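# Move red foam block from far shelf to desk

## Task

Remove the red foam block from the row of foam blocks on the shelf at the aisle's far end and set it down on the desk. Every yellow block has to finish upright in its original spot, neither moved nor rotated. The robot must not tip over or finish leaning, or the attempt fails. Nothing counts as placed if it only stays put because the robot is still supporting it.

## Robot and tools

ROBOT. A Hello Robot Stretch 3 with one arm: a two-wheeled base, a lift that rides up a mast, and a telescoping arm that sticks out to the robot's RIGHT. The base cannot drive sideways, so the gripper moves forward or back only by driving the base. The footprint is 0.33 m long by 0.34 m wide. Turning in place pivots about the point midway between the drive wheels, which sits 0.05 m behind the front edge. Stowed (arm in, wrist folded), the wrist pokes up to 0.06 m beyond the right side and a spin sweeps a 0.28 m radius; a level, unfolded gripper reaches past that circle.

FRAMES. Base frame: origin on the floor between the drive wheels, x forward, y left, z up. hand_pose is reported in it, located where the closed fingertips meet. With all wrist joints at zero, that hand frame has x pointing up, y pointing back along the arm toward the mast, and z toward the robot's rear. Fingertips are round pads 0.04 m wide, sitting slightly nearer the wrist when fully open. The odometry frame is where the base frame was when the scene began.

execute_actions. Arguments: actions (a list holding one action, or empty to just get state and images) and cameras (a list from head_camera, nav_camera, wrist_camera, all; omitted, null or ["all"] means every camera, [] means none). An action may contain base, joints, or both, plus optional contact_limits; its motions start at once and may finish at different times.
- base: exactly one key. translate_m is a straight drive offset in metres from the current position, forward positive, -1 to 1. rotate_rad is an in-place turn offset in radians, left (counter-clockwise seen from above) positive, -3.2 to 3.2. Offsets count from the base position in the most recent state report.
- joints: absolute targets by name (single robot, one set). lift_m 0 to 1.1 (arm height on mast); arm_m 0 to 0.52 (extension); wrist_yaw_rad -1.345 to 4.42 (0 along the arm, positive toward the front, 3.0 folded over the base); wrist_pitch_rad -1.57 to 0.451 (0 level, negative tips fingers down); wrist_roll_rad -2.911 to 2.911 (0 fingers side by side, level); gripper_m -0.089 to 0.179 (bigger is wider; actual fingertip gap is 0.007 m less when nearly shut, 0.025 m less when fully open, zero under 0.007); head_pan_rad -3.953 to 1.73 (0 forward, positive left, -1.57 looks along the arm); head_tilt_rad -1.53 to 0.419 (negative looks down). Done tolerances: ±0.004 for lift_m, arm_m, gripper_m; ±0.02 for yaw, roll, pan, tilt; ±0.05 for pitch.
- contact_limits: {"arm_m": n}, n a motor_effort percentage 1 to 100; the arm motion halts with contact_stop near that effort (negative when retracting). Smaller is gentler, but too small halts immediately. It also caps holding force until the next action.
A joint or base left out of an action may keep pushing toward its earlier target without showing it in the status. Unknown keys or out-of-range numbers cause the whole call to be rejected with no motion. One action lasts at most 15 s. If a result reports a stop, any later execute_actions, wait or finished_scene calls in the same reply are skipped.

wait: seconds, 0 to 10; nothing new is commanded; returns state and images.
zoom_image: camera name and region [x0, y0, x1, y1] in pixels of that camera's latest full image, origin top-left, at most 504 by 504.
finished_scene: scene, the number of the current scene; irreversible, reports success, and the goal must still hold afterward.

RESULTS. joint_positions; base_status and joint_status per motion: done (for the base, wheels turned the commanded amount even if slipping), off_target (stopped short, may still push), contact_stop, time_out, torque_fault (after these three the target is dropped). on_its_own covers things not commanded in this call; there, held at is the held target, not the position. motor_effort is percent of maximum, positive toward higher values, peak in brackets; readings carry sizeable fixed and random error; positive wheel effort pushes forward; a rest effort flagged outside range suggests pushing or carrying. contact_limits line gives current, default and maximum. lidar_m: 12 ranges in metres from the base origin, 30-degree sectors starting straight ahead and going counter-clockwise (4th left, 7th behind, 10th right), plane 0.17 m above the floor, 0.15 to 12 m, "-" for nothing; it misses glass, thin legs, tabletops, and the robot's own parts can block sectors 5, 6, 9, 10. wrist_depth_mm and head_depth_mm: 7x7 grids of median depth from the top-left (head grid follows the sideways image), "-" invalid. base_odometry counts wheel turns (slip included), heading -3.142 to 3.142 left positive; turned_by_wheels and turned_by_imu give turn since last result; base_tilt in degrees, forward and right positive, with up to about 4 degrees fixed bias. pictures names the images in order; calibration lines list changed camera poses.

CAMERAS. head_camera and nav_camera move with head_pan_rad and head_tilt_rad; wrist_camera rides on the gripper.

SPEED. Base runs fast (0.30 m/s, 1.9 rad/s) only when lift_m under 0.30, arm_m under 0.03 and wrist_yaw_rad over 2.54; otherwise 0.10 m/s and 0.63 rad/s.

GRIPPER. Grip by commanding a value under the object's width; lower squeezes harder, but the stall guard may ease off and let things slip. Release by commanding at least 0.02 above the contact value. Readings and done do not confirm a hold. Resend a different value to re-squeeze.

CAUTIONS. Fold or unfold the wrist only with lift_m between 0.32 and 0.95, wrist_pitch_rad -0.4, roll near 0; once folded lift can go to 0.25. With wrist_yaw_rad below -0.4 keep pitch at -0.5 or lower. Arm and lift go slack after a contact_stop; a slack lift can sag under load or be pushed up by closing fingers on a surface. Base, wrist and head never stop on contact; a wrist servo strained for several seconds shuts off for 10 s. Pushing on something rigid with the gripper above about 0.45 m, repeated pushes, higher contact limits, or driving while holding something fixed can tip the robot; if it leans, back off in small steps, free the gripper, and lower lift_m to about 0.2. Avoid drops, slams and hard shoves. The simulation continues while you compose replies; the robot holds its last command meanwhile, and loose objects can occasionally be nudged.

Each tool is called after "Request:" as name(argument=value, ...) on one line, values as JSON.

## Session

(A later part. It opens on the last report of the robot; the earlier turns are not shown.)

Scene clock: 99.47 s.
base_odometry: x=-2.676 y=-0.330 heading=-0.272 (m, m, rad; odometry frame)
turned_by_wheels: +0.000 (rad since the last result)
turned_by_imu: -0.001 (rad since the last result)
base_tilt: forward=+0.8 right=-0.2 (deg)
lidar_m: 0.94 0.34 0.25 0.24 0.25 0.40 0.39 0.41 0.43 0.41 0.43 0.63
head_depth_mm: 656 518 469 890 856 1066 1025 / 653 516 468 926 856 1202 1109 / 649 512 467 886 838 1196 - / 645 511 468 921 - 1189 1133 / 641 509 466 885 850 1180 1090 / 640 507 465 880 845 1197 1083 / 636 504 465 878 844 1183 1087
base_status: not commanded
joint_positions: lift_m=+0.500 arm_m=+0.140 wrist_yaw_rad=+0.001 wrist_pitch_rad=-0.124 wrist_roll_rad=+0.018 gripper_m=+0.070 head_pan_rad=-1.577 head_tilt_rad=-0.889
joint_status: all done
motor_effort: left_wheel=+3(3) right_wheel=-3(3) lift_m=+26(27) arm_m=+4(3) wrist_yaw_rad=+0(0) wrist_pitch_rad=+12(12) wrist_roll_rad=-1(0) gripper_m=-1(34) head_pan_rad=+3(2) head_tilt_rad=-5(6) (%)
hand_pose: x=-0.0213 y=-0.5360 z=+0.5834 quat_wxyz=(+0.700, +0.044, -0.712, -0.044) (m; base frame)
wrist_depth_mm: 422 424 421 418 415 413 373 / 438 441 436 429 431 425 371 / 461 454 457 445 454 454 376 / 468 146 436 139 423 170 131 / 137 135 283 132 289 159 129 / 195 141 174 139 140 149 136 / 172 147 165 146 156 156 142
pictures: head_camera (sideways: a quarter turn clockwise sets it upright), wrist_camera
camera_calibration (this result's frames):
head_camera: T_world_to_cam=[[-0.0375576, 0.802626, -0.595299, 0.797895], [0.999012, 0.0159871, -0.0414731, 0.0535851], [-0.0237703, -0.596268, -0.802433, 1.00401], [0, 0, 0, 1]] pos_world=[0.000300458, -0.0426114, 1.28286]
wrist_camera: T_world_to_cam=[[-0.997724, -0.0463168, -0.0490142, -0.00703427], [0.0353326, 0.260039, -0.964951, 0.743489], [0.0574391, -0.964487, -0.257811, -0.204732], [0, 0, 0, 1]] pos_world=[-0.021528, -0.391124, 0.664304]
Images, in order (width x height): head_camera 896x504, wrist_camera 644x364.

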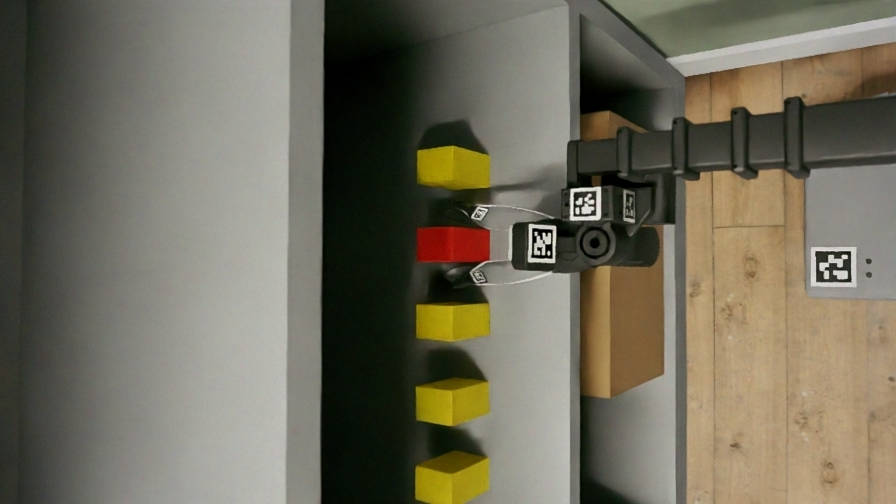

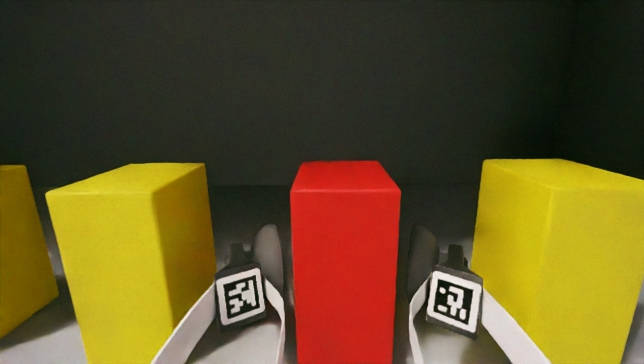

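Request:
execute_actions(actions=[{"joints":{"gripper_m":0.01}}], cameras=[])

Request:
execute_actions(actions=[{"joints":{"lift_m":0.53}}], cameras=[])

Request:
execute_actions(actions=[{"joints":{"arm_m":0,"lift_m":0.55}}], cameras=["wrist_camera"])

Scene clock: 105.30 s.
base_odometry: x=-2.676 y=-0.330 heading=-0.272 (m, m, rad; odometry frame)
turned_by_wheels: +0.000 (rad since the last result)
turned_by_imu: -0.001 (rad since the last result)
base_tilt: forward=+0.8 right=-0.2 (deg)
lidar_m: 0.95 0.34 0.25 0.24 0.25 0.41 0.39 0.41 0.43 0.41 0.43 0.63
head_depth_mm: 657 518 469 892 856 1065 1026 / 652 515 468 927 853 1209 1106 / 650 513 467 887 839 1203 - / 645 511 467 886 - 1195 1134 / 641 509 466 879 849 1183 1089 / 639 507 466 876 847 1194 1086 / 635 505 464 875 845 1184 1084
base_status: not commanded
joint_positions: lift_m=+0.500 arm_m=+0.140 wrist_yaw_rad=+0.001 wrist_pitch_rad=-0.124 wrist_roll_rad=+0.018 gripper_m=+0.011 head_pan_rad=-1.577 head_tilt_rad=-0.889
joint_status: all done
motor_effort: left_wheel=+3(3) right_wheel=-3(3) lift_m=+26(26) arm_m=+4(4) wrist_yaw_rad=+0(0) wrist_pitch_rad=+12(12) wrist_roll_rad=-1(0) gripper_m=-17(91) head_pan_rad=+2(3) head_tilt_rad=-4(6) (%)
hand_pose: x=-0.0213 y=-0.5360 z=+0.5834 quat_wxyz=(+0.700, +0.044, -0.712, -0.044) (m; base frame)
wrist_depth_mm: 420 422 415 417 410 411 371 / 442 436 433 429 428 430 378 / 460 459 454 456 443 449 375 / 474 145 440 138 458 171 132 / 137 136 283 128 258 159 129 / 193 142 182 134 133 159 136 / 170 148 165 141 163 148 143
pictures: none
No camera images: the call's "cameras" was empty. Leave "cameras" out to get every camera's image.

Scene clock: 106.37 s.
base_odometry: x=-2.676 y=-0.330 heading=-0.272 (m, m, rad; odometry frame)
turned_by_wheels: +0.000 (rad since the last result)
turned_by_imu: +0.000 (rad since the last result)
base_tilt: forward=+0.9 right=-0.2 (deg)
lidar_m: 0.95 0.34 0.25 0.24 0.24 0.41 0.39 0.41 0.43 0.41 0.43 0.63
head_depth_mm: 657 517 469 888 859 1058 1025 / 651 515 469 928 856 1209 1111 / 648 513 467 886 844 1190 - / 644 511 467 885 - 1185 1134 / 641 509 466 883 847 1178 1088 / 638 507 465 881 844 1189 1090 / 636 505 463 878 842 1189 1088
base_status: not commanded
joint_positions: lift_m=+0.530 arm_m=+0.140 wrist_yaw_rad=+0.001 wrist_pitch_rad=-0.124 wrist_roll_rad=+0.018 gripper_m=+0.011 head_pan_rad=-1.577 head_tilt_rad=-0.889
joint_status: all done
motor_effort: left_wheel=+3(3) right_wheel=-3(3) lift_m=+40(41) arm_m=+4(4) wrist_yaw_rad=+0(0) wrist_pitch_rad=+12(12) wrist_roll_rad=+0(1) gripper_m=-17(17) head_pan_rad=+3(3) head_tilt_rad=-6(5) (%)
hand_pose: x=-0.0213 y=-0.5360 z=+0.6129 quat_wxyz=(+0.700, +0.044, -0.712, -0.044) (m; base frame)
wrist_depth_mm: 424 419 425 412 412 416 375 / 442 443 434 436 430 432 374 / 463 456 459 448 457 443 379 / 480 470 476 137 461 460 376 / 359 160 348 128 320 172 163 / 193 141 182 134 134 159 136 / 199 149 203 142 203 148 142
pictures: none
No camera images: the call's "cameras" was empty. Leave "cameras" out to get every camera's image.

Scene clock: 108.67 s.
base_odometry: x=-2.676 y=-0.330 heading=-0.272 (m, m, rad; odometry frame)
turned_by_wheels: +0.000 (rad since the last result)
turned_by_imu: +0.000 (rad since the last result)
base_tilt: forward=+0.7 right=-0.1 (deg)
lidar_m: 0.94 0.34 0.25 0.24 0.25 0.41 0.39 0.41 0.43 0.41 0.43 0.64
head_depth_mm: 658 519 468 891 859 1062 1027 / 654 515 469 928 854 1201 - / 648 513 469 887 856 1186 - / 645 510 467 923 827 - - / 642 508 466 883 847 1177 1087 / 639 506 465 881 847 1194 1090 / 636 505 465 878 842 1191 1083
base_status: not commanded
joint_positions: lift_m=+0.550 arm_m=+0.000 wrist_yaw_rad=+0.000 wrist_pitch_rad=-0.124 wrist_roll_rad=+0.018 gripper_m=+0.011 head_pan_rad=-1.577 head_tilt_rad=-0.889
joint_status: all done
motor_effort: left_wheel=+3(2) right_wheel=-3(3) lift_m=+39(42) arm_m=-3(3) wrist_yaw_rad=+0(0) wrist_pitch_rad=+12(12) wrist_roll_rad=+0(1) gripper_m=-17(17) head_pan_rad=+3(2) head_tilt_rad=-4(5) (%)
hand_pose: x=-0.0214 y=-0.3966 z=+0.6329 quat_wxyz=(+0.700, +0.044, -0.712, -0.044) (m; base frame)
wrist_depth_mm: 554 558 548 550 537 526 377 / 575 557 569 567 569 542 383 / 581 595 590 599 589 570 376 / 562 610 616 137 325 540 376 / 318 294 288 128 274 384 364 / 303 299 297 134 133 298 301 / 244 244 236 142 227 237 234
pictures: wrist_camera
camera_calibration (this result's frames):
wrist_camera: T_world_to_cam=[[-0.997741, -0.0459422, -0.049014, 0.00190185], [0.03543, 0.260026, -0.964951, 0.754991], [0.0570769, -0.964508, -0.257811, -0.0575332], [0, 0, 0, 1]] pos_world=[-0.021568, -0.251721, 0.71379]
Images, in order (width x height): wrist_camera 644x364.

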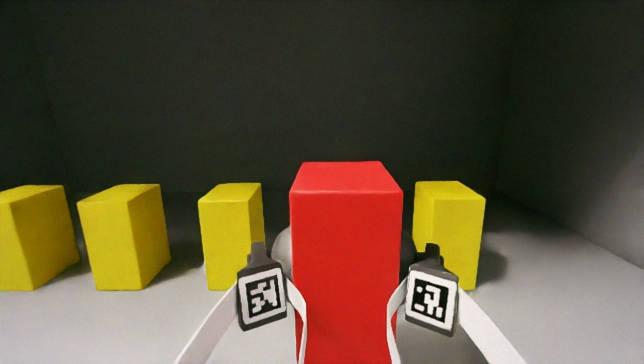

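Request:
execute_actions(actions=[{"joints":{"wrist_yaw_rad":1.6,"head_pan_rad":-0.3,"head_tilt_rad":-0.6}}], cameras=[])

Request:
execute_actions(actions=[{"joints":{"wrist_yaw_rad":2.8,"wrist_pitch_rad":-0.38,"lift_m":0.29}}], cameras=["wrist_camera"])

Request:
execute_actions(actions=[{"base":{"translate_m":1.0}}], cameras=[])

Request:
execute_actions(actions=[{"base":{"translate_m":1.0}}], cameras=[])

Request:
execute_actions(actions=[{"base":{"translate_m":0.9}}])

Scene clock: 119.33 s.
base_odometry: x=-2.676 y=-0.330 heading=-0.272 (m, m, rad; odometry frame)
turned_by_wheels: +0.000 (rad since the last result)
turned_by_imu: -0.001 (rad since the last result)
base_tilt: forward=+1.0 right=-0.2 (deg)
lidar_m: 0.94 0.34 0.25 0.24 0.25 0.41 0.39 0.41 0.43 0.41 0.43 0.63
head_depth_mm: 545 576 617 701 861 823 1073 / 743 839 757 793 869 1026 1136 / 826 882 1581 1239 1261 1318 1171 / 1067 1320 1533 1586 1566 1383 1182 / 3626 - 2666 2085 1656 1372 1173 / 3620 3845 2796 2086 1649 1374 1174 / 3492 3710 2757 2050 1649 1364 1153
base_status: not commanded
joint_positions: lift_m=+0.550 arm_m=+0.000 wrist_yaw_rad=+1.598 wrist_pitch_rad=-0.124 wrist_roll_rad=+0.018 gripper_m=+0.011 head_pan_rad=-0.307 head_tilt_rad=-0.606
joint_status: all done
motor_effort: left_wheel=+3(3) right_wheel=-3(3) lift_m=+40(39) arm_m=-2(3) wrist_yaw_rad=+1(1) wrist_pitch_rad=+12(12) wrist_roll_rad=-1(0) gripper_m=-17(17) head_pan_rad=+2(36) head_tilt_rad=+3(24) (%)
hand_pose: x=+0.2299 y=-0.1384 z=+0.6329 quat_wxyz=(+0.520, +0.540, -0.465, +0.471) (m; base frame)
wrist_depth_mm: 405 946 - - - 902 368 / 414 590 - - - 470 379 / 434 594 - - - 462 394 / 452 614 - 138 877 484 404 / 443 572 - 129 805 474 407 / 491 572 910 134 133 461 324 / 523 578 891 141 814 481 469
pictures: none
No camera images: the call's "cameras" was empty. Leave "cameras" out to get every camera's image.

Scene clock: 122.53 s.
base_odometry: x=-2.676 y=-0.330 heading=-0.272 (m, m, rad; odometry frame)
turned_by_wheels: +0.000 (rad since the last result)
turned_by_imu: -0.001 (rad since the last result)
base_tilt: forward=+0.8 right=-0.2 (deg)
lidar_m: 0.94 0.34 0.25 0.24 0.25 0.41 0.39 0.41 0.43 0.41 0.43 0.64
head_depth_mm: 545 575 617 702 860 824 1071 / 741 836 758 790 866 1025 1136 / 826 883 1576 1245 1263 1326 1176 / 1066 1321 1538 1587 1567 1378 1180 / 3545 - 2652 2067 1659 1382 1176 / 3623 3881 2763 2065 1650 1369 1169 / 3534 3740 2753 2070 1648 1366 1149
base_status: not commanded
joint_positions: lift_m=+0.290 arm_m=+0.000 wrist_yaw_rad=+2.798 wrist_pitch_rad=-0.398 wrist_roll_rad=+0.018 gripper_m=+0.011 head_pan_rad=-0.307 head_tilt_rad=-0.606
joint_status: all done
motor_effort: left_wheel=+3(3) right_wheel=-3(3) lift_m=+27(34) arm_m=-2(2) wrist_yaw_rad=+1(2) wrist_pitch_rad=+9(10) wrist_roll_rad=-1(0) gripper_m=-17(17) head_pan_rad=+3(3) head_tilt_rad=+4(3) (%)
hand_pose: x=+0.0551 y=+0.0684 z=+0.3075 quat_wxyz=(+0.257, +0.712, +0.017, +0.653) (m; base frame)
wrist_depth_mm: - 580 630 667 727 533 408 / - 353 341 329 336 541 419 / - 265 286 315 352 563 444 / - 286 310 137 384 593 493 / 520 314 338 128 425 523 571 / 433 - 364 134 134 501 507 / 377 - - 141 433 441 437
pictures: wrist_camera
camera_calibration (this result's frames):
wrist_camera: T_world_to_cam=[[0.949836, -0.307041, -0.0594834, -0.00259358], [-0.205592, -0.469671, -0.858569, 0.347818], [0.235678, 0.827729, -0.509235, 0.247536], [0, 0, 0, 1]] pos_world=[0.0156332, -0.0423294, 0.424526]
Images, in order (width x height): wrist_camera 644x364.

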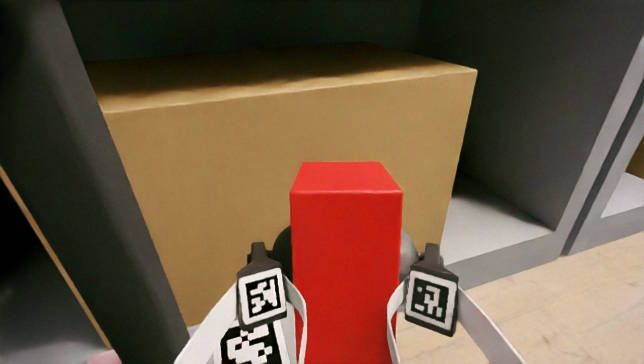

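Scene clock: 127.63 s.
base_odometry: x=-1.713 y=-0.599 heading=-0.272 (m, m, rad; odometry frame)
turned_by_wheels: +0.000 (rad since the last result)
turned_by_imu: -0.001 (rad since the last result)
base_tilt: forward=+1.0 right=-0.2 (deg)
lidar_m: 2.90 0.49 0.25 0.24 0.25 0.47 0.93 0.56 0.42 0.41 0.42 0.58
head_depth_mm: 2746 2918 2791 648 734 823 1070 / 3100 3384 2823 2106 1664 973 1088 / 2999 3402 2820 2089 1670 1384 1175 / 2816 3223 2813 2088 1669 1379 1184 / 2774 3176 2802 2080 1657 1379 1172 / 2699 3079 2756 2062 1648 1372 1172 / 2639 3004 2780 2075 1652 1369 1165
base_status: done
joint_positions: lift_m=+0.290 arm_m=+0.000 wrist_yaw_rad=+2.799 wrist_pitch_rad=-0.398 wrist_roll_rad=+0.018 gripper_m=+0.011 head_pan_rad=-0.307 head_tilt_rad=-0.605
joint_status: not commanded
motor_effort: left_wheel=+3(14) right_wheel=-3(7) lift_m=+26(27) arm_m=-2(2) wrist_yaw_rad=+1(1) wrist_pitch_rad=+9(9) wrist_roll_rad=+0(1) gripper_m=-17(16) head_pan_rad=+3(2) head_tilt_rad=+3(3) (%)
hand_pose: x=+0.0549 y=+0.0685 z=+0.3074 quat_wxyz=(+0.256, +0.712, +0.018, +0.653) (m; base frame)
wrist_depth_mm: - 588 626 679 670 458 373 / - 354 342 327 359 480 406 / - 270 293 323 365 492 970 / - 292 317 138 392 506 795 / - 319 347 129 434 515 616 / 314 - 374 134 134 522 510 / 357 - - 141 433 454 434
pictures: none
No camera images: the call's "cameras" was empty. Leave "cameras" out to get every camera's image.

Scene clock: 132.73 s.
base_odometry: x=-0.750 y=-0.867 heading=-0.272 (m, m, rad; odometry frame)
turned_by_wheels: +0.000 (rad since the last result)
turned_by_imu: -0.001 (rad since the last result)
base_tilt: forward=+1.0 right=-0.2 (deg)
lidar_m: 1.89 2.46 1.87 1.81 0.77 0.59 0.96 0.66 0.76 1.95 2.03 2.17
head_depth_mm: 2274 2587 2808 2123 1688 1389 1190 / 2158 2473 2711 2105 1676 1389 1184 / 2099 2360 2564 2100 1665 1390 1183 / 2021 2305 2544 2077 1668 1380 1174 / 1959 2237 2501 2086 1666 1377 1174 / 1885 2149 2423 2083 1651 1372 1172 / 1852 2087 2358 2034 1641 1369 1174
base_status: done
joint_positions: lift_m=+0.290 arm_m=+0.000 wrist_yaw_rad=+2.799 wrist_pitch_rad=-0.398 wrist_roll_rad=+0.018 gripper_m=+0.011 head_pan_rad=-0.307 head_tilt_rad=-0.605
joint_status: not commanded
motor_effort: left_wheel=+3(14) right_wheel=-3(7) lift_m=+28(26) arm_m=-2(3) wrist_yaw_rad=+0(1) wrist_pitch_rad=+9(9) wrist_roll_rad=+0(1) gripper_m=-16(17) head_pan_rad=+3(3) head_tilt_rad=+3(1) (%)
hand_pose: x=+0.0549 y=+0.0685 z=+0.3074 quat_wxyz=(+0.256, +0.712, +0.018, +0.653) (m; base frame)
wrist_depth_mm: - - - - - - - / - - - - - - - / - - - - - - - / - 862 855 138 805 790 776 / 649 653 647 129 586 632 615 / 542 - 551 134 134 524 509 / 461 - - 140 434 440 448
pictures: none
No camera images: the call's "cameras" was empty. Leave "cameras" out to get every camera's image.

Scene clock: 137.50 s.
base_odometry: x=+0.117 y=-1.109 heading=-0.272 (m, m, rad; odometry frame)
turned_by_wheels: +0.000 (rad since the last result)
turned_by_imu: -0.001 (rad since the last result)
base_tilt: forward=+1.0 right=-0.3 (deg)
lidar_m: 0.99 1.51 1.86 1.80 1.88 1.50 1.47 1.50 2.03 1.95 1.44 1.43
head_depth_mm: 1409 1217 918 2009 1682 1384 1190 / 1359 1202 861 1975 1671 1382 1184 / 1314 1189 853 1921 1669 1389 1182 / 1280 1179 802 1886 1657 1371 1179 / 1230 1164 760 1793 1659 1373 1178 / 1191 1163 754 1709 1650 1370 1170 / 1157 1148 750 1638 1654 1342 1168
base_status: done
joint_positions: lift_m=+0.290 arm_m=+0.000 wrist_yaw_rad=+2.799 wrist_pitch_rad=-0.398 wrist_roll_rad=+0.018 gripper_m=+0.011 head_pan_rad=-0.307 head_tilt_rad=-0.605
joint_status: not commanded
motor_effort: left_wheel=+3(14) right_wheel=-3(5) lift_m=+27(27) arm_m=-2(2) wrist_yaw_rad=+1(0) wrist_pitch_rad=+9(9) wrist_roll_rad=-1(0) gripper_m=-16(16) head_pan_rad=+3(3) head_tilt_rad=+3(2) (%)
hand_pose: x=+0.0549 y=+0.0685 z=+0.3074 quat_wxyz=(+0.256, +0.712, +0.018, +0.653) (m; base frame)
wrist_depth_mm: - - - - - - - / - - - - - - - / - - - - - - - / - 851 819 138 795 781 792 / 661 646 652 128 587 631 599 / 540 - 549 134 134 514 515 / 458 - - 140 428 437 435
pictures: head_camera (sideways: a quarter turn clockwise sets it upright), nav_camera (sideways: a quarter turn counterclockwise sets it upright), wrist_camera
camera_calibration (this result's frames):
head_camera: T_world_to_cam=[[-0.587807, 0.142065, -0.79643, 1.06336], [0.292994, 0.955012, -0.0458926, 0.0636618], [0.754081, -0.260325, -0.602987, 0.739865], [0, 0, 0, 1]] pos_world=[0.0484803, -0.0192584, 1.29594]
nav_camera: T_world_to_cam=[[0.546788, -0.160487, 0.821746, -1.03077], [-0.299522, -0.954001, 0.0129854, 0.0368923], [0.781863, -0.253231, -0.569705, 0.690632], [0, 0, 0, 1]] pos_world=[0.0346857, 0.0446596, 1.24001]
wrist_camera: T_world_to_cam=[[0.950062, -0.306339, -0.05949, -0.00248425], [-0.205301, -0.469997, -0.85846, 0.347726], [0.23502, 0.827804, -0.509418, 0.247609], [0, 0, 0, 1]] pos_world=[0.0155555, -0.0423025, 0.424498]
Images, in order (width x height): head_camera 896x504, nav_camera 672x504, wrist_camera 644x364.

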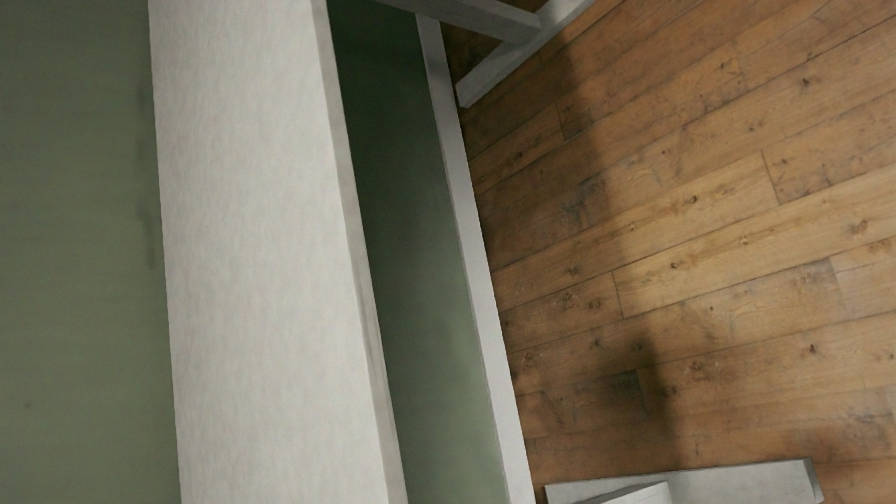

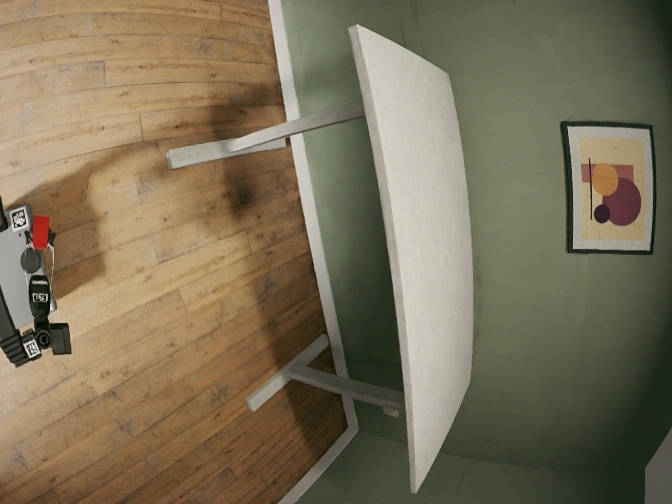

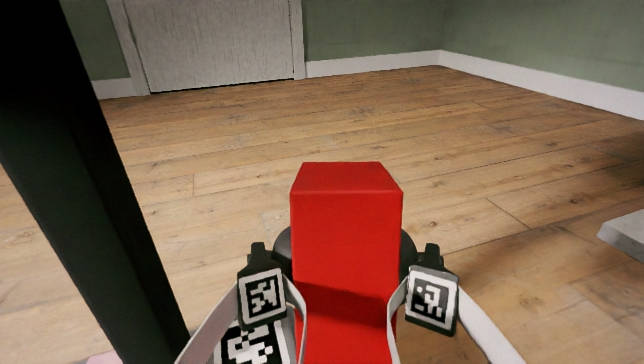

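Request:
execute_actions(actions=[{"base":{"rotate_rad":1.45},"joints":{"lift_m":0.9,"head_pan_rad":-1.57,"head_tilt_rad":-0.45}}], cameras=[])

Request:
execute_actions(actions=[{"joints":{"wrist_yaw_rad":0,"lift_m":0.96,"arm_m":0.1}}], cameras=[])

Request:
execute_actions(actions=[{"joints":{"wrist_pitch_rad":-0.1,"arm_m":0.2}}])

Scene clock: 153.37 s.
base_odometry: x=+0.117 y=-1.109 heading=+1.178 (m, m, rad; odometry frame)
turned_by_wheels: +1.450 (rad since the last result)
turned_by_imu: +1.448 (rad since the last result)
base_tilt: forward=+0.7 right=-0.2 (deg)
lidar_m: 1.80 1.82 1.56 1.46 1.86 2.10 1.95 1.98 1.43 1.46 0.99 1.86
head_depth_mm: 1256 1373 1143 815 1860 1552 - / 1239 1350 1137 813 1820 1535 - / 1218 1336 1128 806 1804 1533 1335 / 1210 1322 1116 801 1799 1528 - / 1197 1302 1109 795 1765 1532 - / 1179 1284 1098 750 1721 1404 1260 / 1167 1271 1092 744 1697 1526 1257
base_status: done
joint_positions: lift_m=+0.900 arm_m=+0.000 wrist_yaw_rad=+2.799 wrist_pitch_rad=-0.399 wrist_roll_rad=+0.018 gripper_m=+0.011 head_pan_rad=-1.563 head_tilt_rad=-0.457
joint_status: all done
motor_effort: left_wheel=-4(11) right_wheel=+3(8) lift_m=+40(40) arm_m=-2(2) wrist_yaw_rad=+1(1) wrist_pitch_rad=+10(9) wrist_roll_rad=+0(0) gripper_m=-17(17) head_pan_rad=-2(36) head_tilt_rad=+4(17) (%)
hand_pose: x=+0.0549 y=+0.0684 z=+0.9168 quat_wxyz=(+0.257, +0.712, +0.018, +0.653) (m; base frame)
wrist_depth_mm: - - - - - - - / - - - - - - - / - - - - - - - / - - - 138 - - - / - - - 128 - - - / - - - 134 133 - - / - - - 141 - - -
pictures: none
No camera images: the call's "cameras" was empty. Leave "cameras" out to get every camera's image.

Scene clock: 155.77 s.
base_odometry: x=+0.117 y=-1.109 heading=+1.178 (m, m, rad; odometry frame)
turned_by_wheels: +0.000 (rad since the last result)
turned_by_imu: +0.000 (rad since the last result)
base_tilt: forward=+1.0 right=-0.1 (deg)
lidar_m: 1.80 1.82 1.56 1.46 1.87 2.11 1.95 1.97 1.43 1.46 0.99 1.87
head_depth_mm: 1249 1366 1149 790 - - 1271 / 1234 1359 1135 810 - - 1268 / 1219 1334 1128 761 - - 1267 / 1213 1327 1115 759 - 1508 1269 / 1192 1309 1109 794 1753 1533 1266 / 1180 1288 1101 751 1733 1399 1230 / 1171 1273 1095 745 1695 1522 1259
base_status: not commanded
joint_positions: lift_m=+0.960 arm_m=+0.100 wrist_yaw_rad=+0.002 wrist_pitch_rad=-0.399 wrist_roll_rad=+0.018 gripper_m=+0.011 head_pan_rad=-1.563 head_tilt_rad=-0.457
joint_status: all done
motor_effort: left_wheel=-4(4) right_wheel=+3(3) lift_m=+40(42) arm_m=+4(6) wrist_yaw_rad=-1(1) wrist_pitch_rad=+9(9) wrist_roll_rad=+0(0) gripper_m=-17(17) head_pan_rad=-3(3) head_tilt_rad=+4(4) (%)
hand_pose: x=-0.0211 y=-0.4715 z=+0.9768 quat_wxyz=(+0.687, +0.140, -0.699, -0.141) (m; base frame)
wrist_depth_mm: 960 976 982 975 - - - / 982 650 644 614 607 567 547 / 406 397 382 376 370 356 362 / 308 319 326 138 - - - / - - - 128 - - - / - - - 134 134 - - / - - - 141 - - -
pictures: none
No camera images: the call's "cameras" was empty. Leave "cameras" out to get every camera's image.

Scene clock: 157.73 s.
base_odometry: x=+0.117 y=-1.109 heading=+1.178 (m, m, rad; odometry frame)
turned_by_wheels: +0.000 (rad since the last result)
turned_by_imu: +0.000 (rad since the last result)
base_tilt: forward=+0.9 right=-0.1 (deg)
lidar_m: 1.80 1.82 1.56 1.46 1.87 2.11 1.95 1.97 1.43 1.46 0.99 1.86
head_depth_mm: 1252 1377 1149 - 1824 1543 1281 / 1237 1357 1233 - 1801 1539 1270 / 1222 1340 1220 - 1811 1540 1269 / 1209 1323 1117 - 1790 1533 1266 / 1195 1314 1104 792 1769 1531 1261 / 1183 1287 1097 748 1727 1398 1235 / 1167 1279 1092 745 1703 1515 1254
base_status: not commanded
joint_positions: lift_m=+0.960 arm_m=+0.200 wrist_yaw_rad=+0.001 wrist_pitch_rad=-0.129 wrist_roll_rad=+0.018 gripper_m=+0.011 head_pan_rad=-1.563 head_tilt_rad=-0.457
joint_status: all done
motor_effort: left_wheel=-4(4) right_wheel=+3(3) lift_m=+40(39) arm_m=+4(4) wrist_yaw_rad=+0(0) wrist_pitch_rad=+15(16) wrist_roll_rad=+0(0) gripper_m=-17(17) head_pan_rad=-3(2) head_tilt_rad=+3(3) (%)
hand_pose: x=-0.0213 y=-0.5957 z=+1.0417 quat_wxyz=(+0.700, +0.046, -0.711, -0.046) (m; base frame)
wrist_depth_mm: 882 863 910 954 933 985 - / 915 906 946 962 - - - / 917 953 994 - - - - / 951 678 634 138 617 614 612 / 410 403 403 127 340 391 383 / 296 292 300 134 133 282 281 / 233 229 226 142 242 253 -
pictures: head_camera (sideways: a quarter turn clockwise sets it upright), nav_camera (sideways: a quarter turn counterclockwise sets it upright), wrist_camera
camera_calibration (this result's frames):
head_camera: T_world_to_cam=[[-0.0458674, 0.479437, -0.876377, 1.1643], [0.998856, 0.010113, -0.0467451, 0.0604747], [-0.0135485, -0.877518, -0.479352, 0.583693], [0, 0, 0, 1]] pos_world=[0.000905897, -0.0466178, 1.30298]
nav_camera: T_world_to_cam=[[0.015629, -0.442779, 0.896494, -1.12501], [-0.999876, -0.00849463, 0.0132358, 0.0408359], [0.00175483, -0.89659, -0.442857, 0.530345], [0, 0, 0, 1]] pos_world=[0.0574831, -0.022283, 1.24289]
wrist_camera: T_world_to_cam=[[-0.997724, -0.0460642, -0.0492449, 0.0130483], [0.0353312, 0.26491, -0.963626, 1.20269], [0.0574341, -0.963172, -0.26268, -0.138344], [0, 0, 0, 1]] pos_world=[-0.0215284, -0.451253, 1.12325]
Images, in order (width x height): head_camera 896x504, nav_camera 672x504, wrist_camera 644x364.

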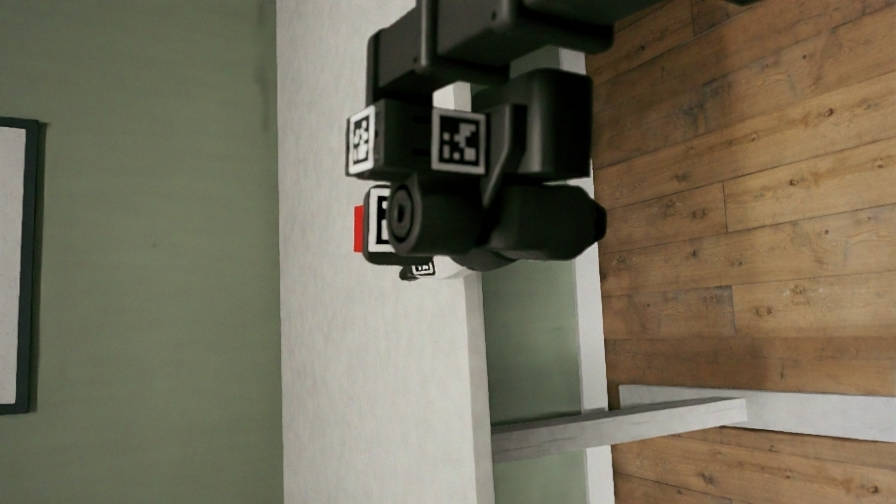

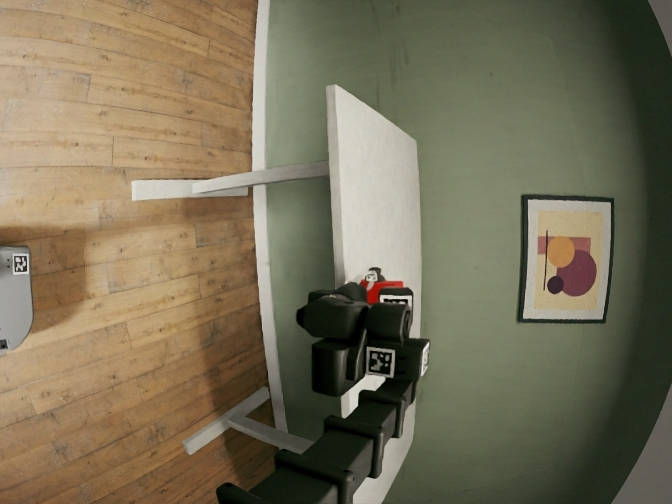

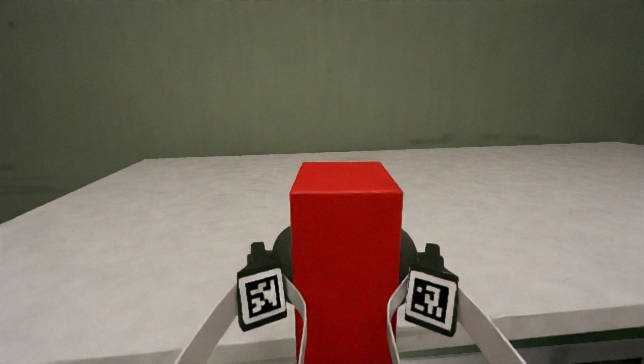

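Request:
execute_actions(actions=[{"joints":{"arm_m":0.42}}], cameras=[])

Request:
execute_actions(actions=[{"joints":{"lift_m":0.922}}], cameras=["wrist_camera"])

Scene clock: 166.10 s.
base_odometry: x=+0.117 y=-1.109 heading=+1.178 (m, m, rad; odometry frame)
turned_by_wheels: +0.000 (rad since the last result)
turned_by_imu: -0.001 (rad since the last result)
base_tilt: forward=+0.9 right=-0.3 (deg)
lidar_m: 1.80 1.82 1.56 1.46 1.87 2.11 1.95 1.97 1.43 1.46 0.99 1.87
head_depth_mm: 1254 1373 1240 - 1879 1543 1273 / 1237 1357 - 810 1821 1542 1268 / 1222 1340 - 781 1806 1537 1271 / 1211 1324 1215 779 1785 1541 1268 / 1197 1304 1108 792 1767 1540 1269 / 1182 1290 1098 748 1735 1410 1239 / 1167 1274 1095 745 1699 1518 1258
base_status: not commanded
joint_positions: lift_m=+0.960 arm_m=+0.420 wrist_yaw_rad=+0.000 wrist_pitch_rad=-0.128 wrist_roll_rad=+0.018 gripper_m=+0.011 head_pan_rad=-1.563 head_tilt_rad=-0.457
joint_status: all done
motor_effort: left_wheel=-4(4) right_wheel=+3(3) lift_m=+41(40) arm_m=+4(3) wrist_yaw_rad=+0(0) wrist_pitch_rad=+14(14) wrist_roll_rad=-1(0) gripper_m=-17(17) head_pan_rad=-2(2) head_tilt_rad=+4(3) (%)
hand_pose: x=-0.0214 y=-0.8157 z=+1.0418 quat_wxyz=(+0.700, +0.045, -0.712, -0.046) (m; base frame)
wrist_depth_mm: 693 690 700 719 743 769 774 / 718 713 741 759 764 800 809 / 741 762 772 817 811 846 852 / 750 660 633 138 607 613 605 / 410 409 407 128 341 386 382 / 296 294 303 134 134 282 279 / 230 229 222 142 215 223 222
pictures: none
No camera images: the call's "cameras" was empty. Leave "cameras" out to get every camera's image.

Scene clock: 167.27 s.
base_odometry: x=+0.117 y=-1.109 heading=+1.178 (m, m, rad; odometry frame)
turned_by_wheels: +0.000 (rad since the last result)
turned_by_imu: +0.000 (rad since the last result)
base_tilt: forward=+0.9 right=-0.2 (deg)
lidar_m: 1.80 1.82 1.56 1.47 1.87 2.11 1.95 1.98 1.43 1.46 0.99 1.87
head_depth_mm: 1250 1379 1141 817 - 1461 1278 / 1238 1354 1240 764 1838 1540 1270 / 1227 1335 1339 1708 1810 1536 1272 / 1215 1319 1219 844 1790 1523 1267 / 1199 1307 1113 795 1772 1525 1263 / 1184 1287 1094 749 1735 1402 1237 / 1167 1271 1095 746 1700 1508 1258
base_status: not commanded
joint_positions: lift_m=+0.922 arm_m=+0.420 wrist_yaw_rad=+0.000 wrist_pitch_rad=-0.128 wrist_roll_rad=+0.018 gripper_m=+0.011 head_pan_rad=-1.563 head_tilt_rad=-0.457
joint_status: all done
motor_effort: left_wheel=-4(4) right_wheel=+3(3) lift_m=+26(33) arm_m=+4(4) wrist_yaw_rad=+0(0) wrist_pitch_rad=+14(14) wrist_roll_rad=+0(0) gripper_m=-17(17) head_pan_rad=-2(2) head_tilt_rad=+3(4) (%)
hand_pose: x=-0.0214 y=-0.8157 z=+1.0044 quat_wxyz=(+0.700, +0.045, -0.712, -0.046) (m; base frame)
wrist_depth_mm: 674 687 720 745 740 764 800 / 707 721 736 749 780 801 815 / 745 748 764 811 793 832 823 / 521 509 493 137 482 472 465 / 317 315 312 128 264 301 297 / 229 228 233 134 134 221 218 / 180 178 172 141 166 173 173
pictures: wrist_camera
camera_calibration (this result's frames):
wrist_camera: T_world_to_cam=[[-0.997742, -0.0457044, -0.0492063, 0.00122935], [0.0354381, 0.264077, -0.96385, 1.22461], [0.0570464, -0.963418, -0.261861, -0.361106], [0, 0, 0, 1]] pos_world=[-0.0215713, -0.67123, 1.08584]
Images, in order (width x height): wrist_camera 644x364.

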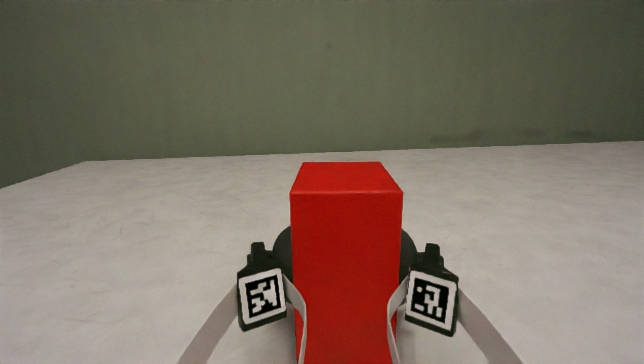

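Request:
execute_actions(actions=[{"joints":{"lift_m":0.917}}], cameras=[])

Request:
execute_actions(actions=[{"joints":{"gripper_m":0.09}}], cameras=[])

Request:
execute_actions(actions=[{"joints":{"arm_m":0.34}}], cameras=["wrist_camera"])

Scene clock: 172.43 s.
base_odometry: x=+0.117 y=-1.109 heading=+1.178 (m, m, rad; odometry frame)
turned_by_wheels: +0.000 (rad since the last result)
turned_by_imu: -0.001 (rad since the last result)
base_tilt: forward=+0.9 right=-0.2 (deg)
lidar_m: 1.80 1.82 1.56 1.46 1.87 2.10 1.95 1.98 1.43 1.46 0.99 1.87
head_depth_mm: 1251 1371 1143 815 - 1497 1271 / 1234 1358 1233 - 1815 1530 1273 / 1225 1338 1339 1698 1829 1551 1263 / 1210 1320 1209 1246 1809 1533 1264 / 1195 1307 1105 793 1762 1530 1267 / 1180 1288 1099 749 1724 1402 1233 / 1165 1274 1092 746 1704 1510 1256
base_status: not commanded
joint_positions: lift_m=+0.917 arm_m=+0.420 wrist_yaw_rad=+0.000 wrist_pitch_rad=-0.123 wrist_roll_rad=+0.018 gripper_m=+0.011 head_pan_rad=-1.563 head_tilt_rad=-0.457
joint_status: all done
motor_effort: left_wheel=-4(4) right_wheel=+3(3) lift_m=+26(26) arm_m=+4(4) wrist_yaw_rad=+0(0) wrist_pitch_rad=+12(14) wrist_roll_rad=-1(1) gripper_m=-17(17) head_pan_rad=-2(2) head_tilt_rad=+4(3) (%)
hand_pose: x=-0.0214 y=-0.8160 z=+1.0005 quat_wxyz=(+0.700, +0.044, -0.712, -0.044) (m; base frame)
wrist_depth_mm: 670 688 712 725 758 750 783 / 705 735 737 769 780 805 812 / 745 738 770 766 808 847 827 / 513 494 500 138 420 469 466 / 309 306 304 128 256 291 291 / 223 219 227 134 133 215 213 / 175 172 168 142 163 168 166
pictures: none
No camera images: the call's "cameras" was empty. Leave "cameras" out to get every camera's image.

Scene clock: 173.73 s.
base_odometry: x=+0.117 y=-1.109 heading=+1.178 (m, m, rad; odometry frame)
turned_by_wheels: +0.000 (rad since the last result)
turned_by_imu: +0.000 (rad since the last result)
base_tilt: forward=+0.9 right=-0.1 (deg)
lidar_m: 1.80 1.82 1.56 1.47 1.87 2.10 1.95 1.97 1.43 1.46 0.99 1.86
head_depth_mm: 1253 1377 1149 815 - 1501 1274 / 1235 1354 1232 - 1825 1534 1276 / 1227 1345 1332 1701 1813 1535 1271 / 1210 1316 1214 1260 1799 1526 1267 / 1193 1310 1109 792 1758 1528 1261 / 1178 1293 1099 749 1726 1400 1233 / 1172 1280 1094 745 1695 1524 1259
base_status: not commanded
joint_positions: lift_m=+0.917 arm_m=+0.420 wrist_yaw_rad=+0.000 wrist_pitch_rad=-0.122 wrist_roll_rad=+0.018 gripper_m=+0.090 head_pan_rad=-1.563 head_tilt_rad=-0.457
joint_status: all done
motor_effort: left_wheel=-4(4) right_wheel=+3(3) lift_m=+26(25) arm_m=+4(4) wrist_yaw_rad=+0(0) wrist_pitch_rad=+11(12) wrist_roll_rad=-1(0) gripper_m=+0(80) head_pan_rad=-2(2) head_tilt_rad=+3(4) (%)
hand_pose: x=-0.0214 y=-0.8161 z=+1.0008 quat_wxyz=(+0.700, +0.043, -0.712, -0.044) (m; base frame)
wrist_depth_mm: 676 699 722 724 758 751 759 / 708 725 750 763 790 799 809 / 737 735 771 765 810 824 856 / 519 501 495 138 424 463 448 / 312 309 329 132 278 298 290 / 225 222 231 138 196 225 213 / 174 172 172 146 163 162 168
pictures: none
No camera images: the call's "cameras" was empty. Leave "cameras" out to get every camera's image.

Scene clock: 175.53 s.
base_odometry: x=+0.117 y=-1.109 heading=+1.178 (m, m, rad; odometry frame)
turned_by_wheels: +0.000 (rad since the last result)
turned_by_imu: +0.000 (rad since the last result)
base_tilt: forward=+1.0 right=-0.2 (deg)
lidar_m: 1.80 1.82 1.56 1.47 1.87 2.10 1.95 1.97 1.43 1.46 0.99 1.86
head_depth_mm: 1254 1375 1146 836 - 1498 1245 / 1236 1356 1235 - 1806 1549 1273 / 1227 1343 1226 - 1811 1536 1269 / 1202 1320 1212 797 1798 1534 1266 / 1194 1305 1106 792 1766 1526 1261 / 1183 1289 1097 749 1722 1399 1228 / 1164 1270 1088 746 1686 1516 1263
base_status: not commanded
joint_positions: lift_m=+0.917 arm_m=+0.340 wrist_yaw_rad=+0.000 wrist_pitch_rad=-0.122 wrist_roll_rad=+0.018 gripper_m=+0.090 head_pan_rad=-1.563 head_tilt_rad=-0.457
joint_status: all done
motor_effort: left_wheel=-4(4) right_wheel=+3(3) lift_m=+26(26) arm_m=-3(4) wrist_yaw_rad=+0(0) wrist_pitch_rad=+11(11) wrist_roll_rad=+0(0) gripper_m=+0(1) head_pan_rad=-3(2) head_tilt_rad=+3(3) (%)
hand_pose: x=-0.0214 y=-0.7367 z=+1.0008 quat_wxyz=(+0.700, +0.043, -0.712, -0.044) (m; base frame)
wrist_depth_mm: 744 759 779 816 816 843 852 / 776 804 796 823 850 909 914 / 798 812 839 863 872 906 946 / 508 507 493 208 477 481 452 / 311 309 334 219 299 295 291 / 223 224 231 219 218 226 213 / 174 175 173 170 170 163 169
pictures: wrist_camera
camera_calibration (this result's frames):
wrist_camera: T_world_to_cam=[[-0.997742, -0.0459896, -0.0489434, 0.00419747], [0.0354395, 0.258505, -0.96536, 1.19773], [0.0570487, -0.964915, -0.256292, -0.29252], [0, 0, 0, 1]] pos_world=[-0.0215712, -0.591685, 1.08148]
Images, in order (width x height): wrist_camera 644x364.

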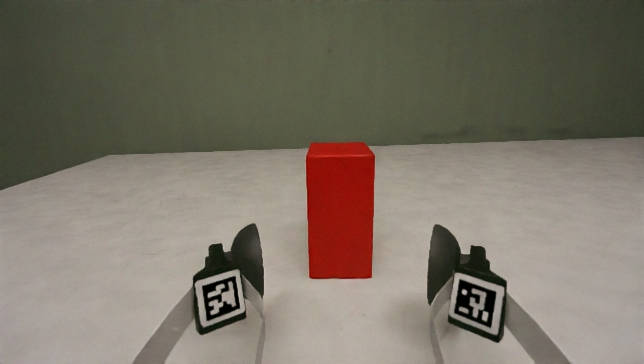

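Request:
finished_scene(scene=1)

The scene is finished: the task was done.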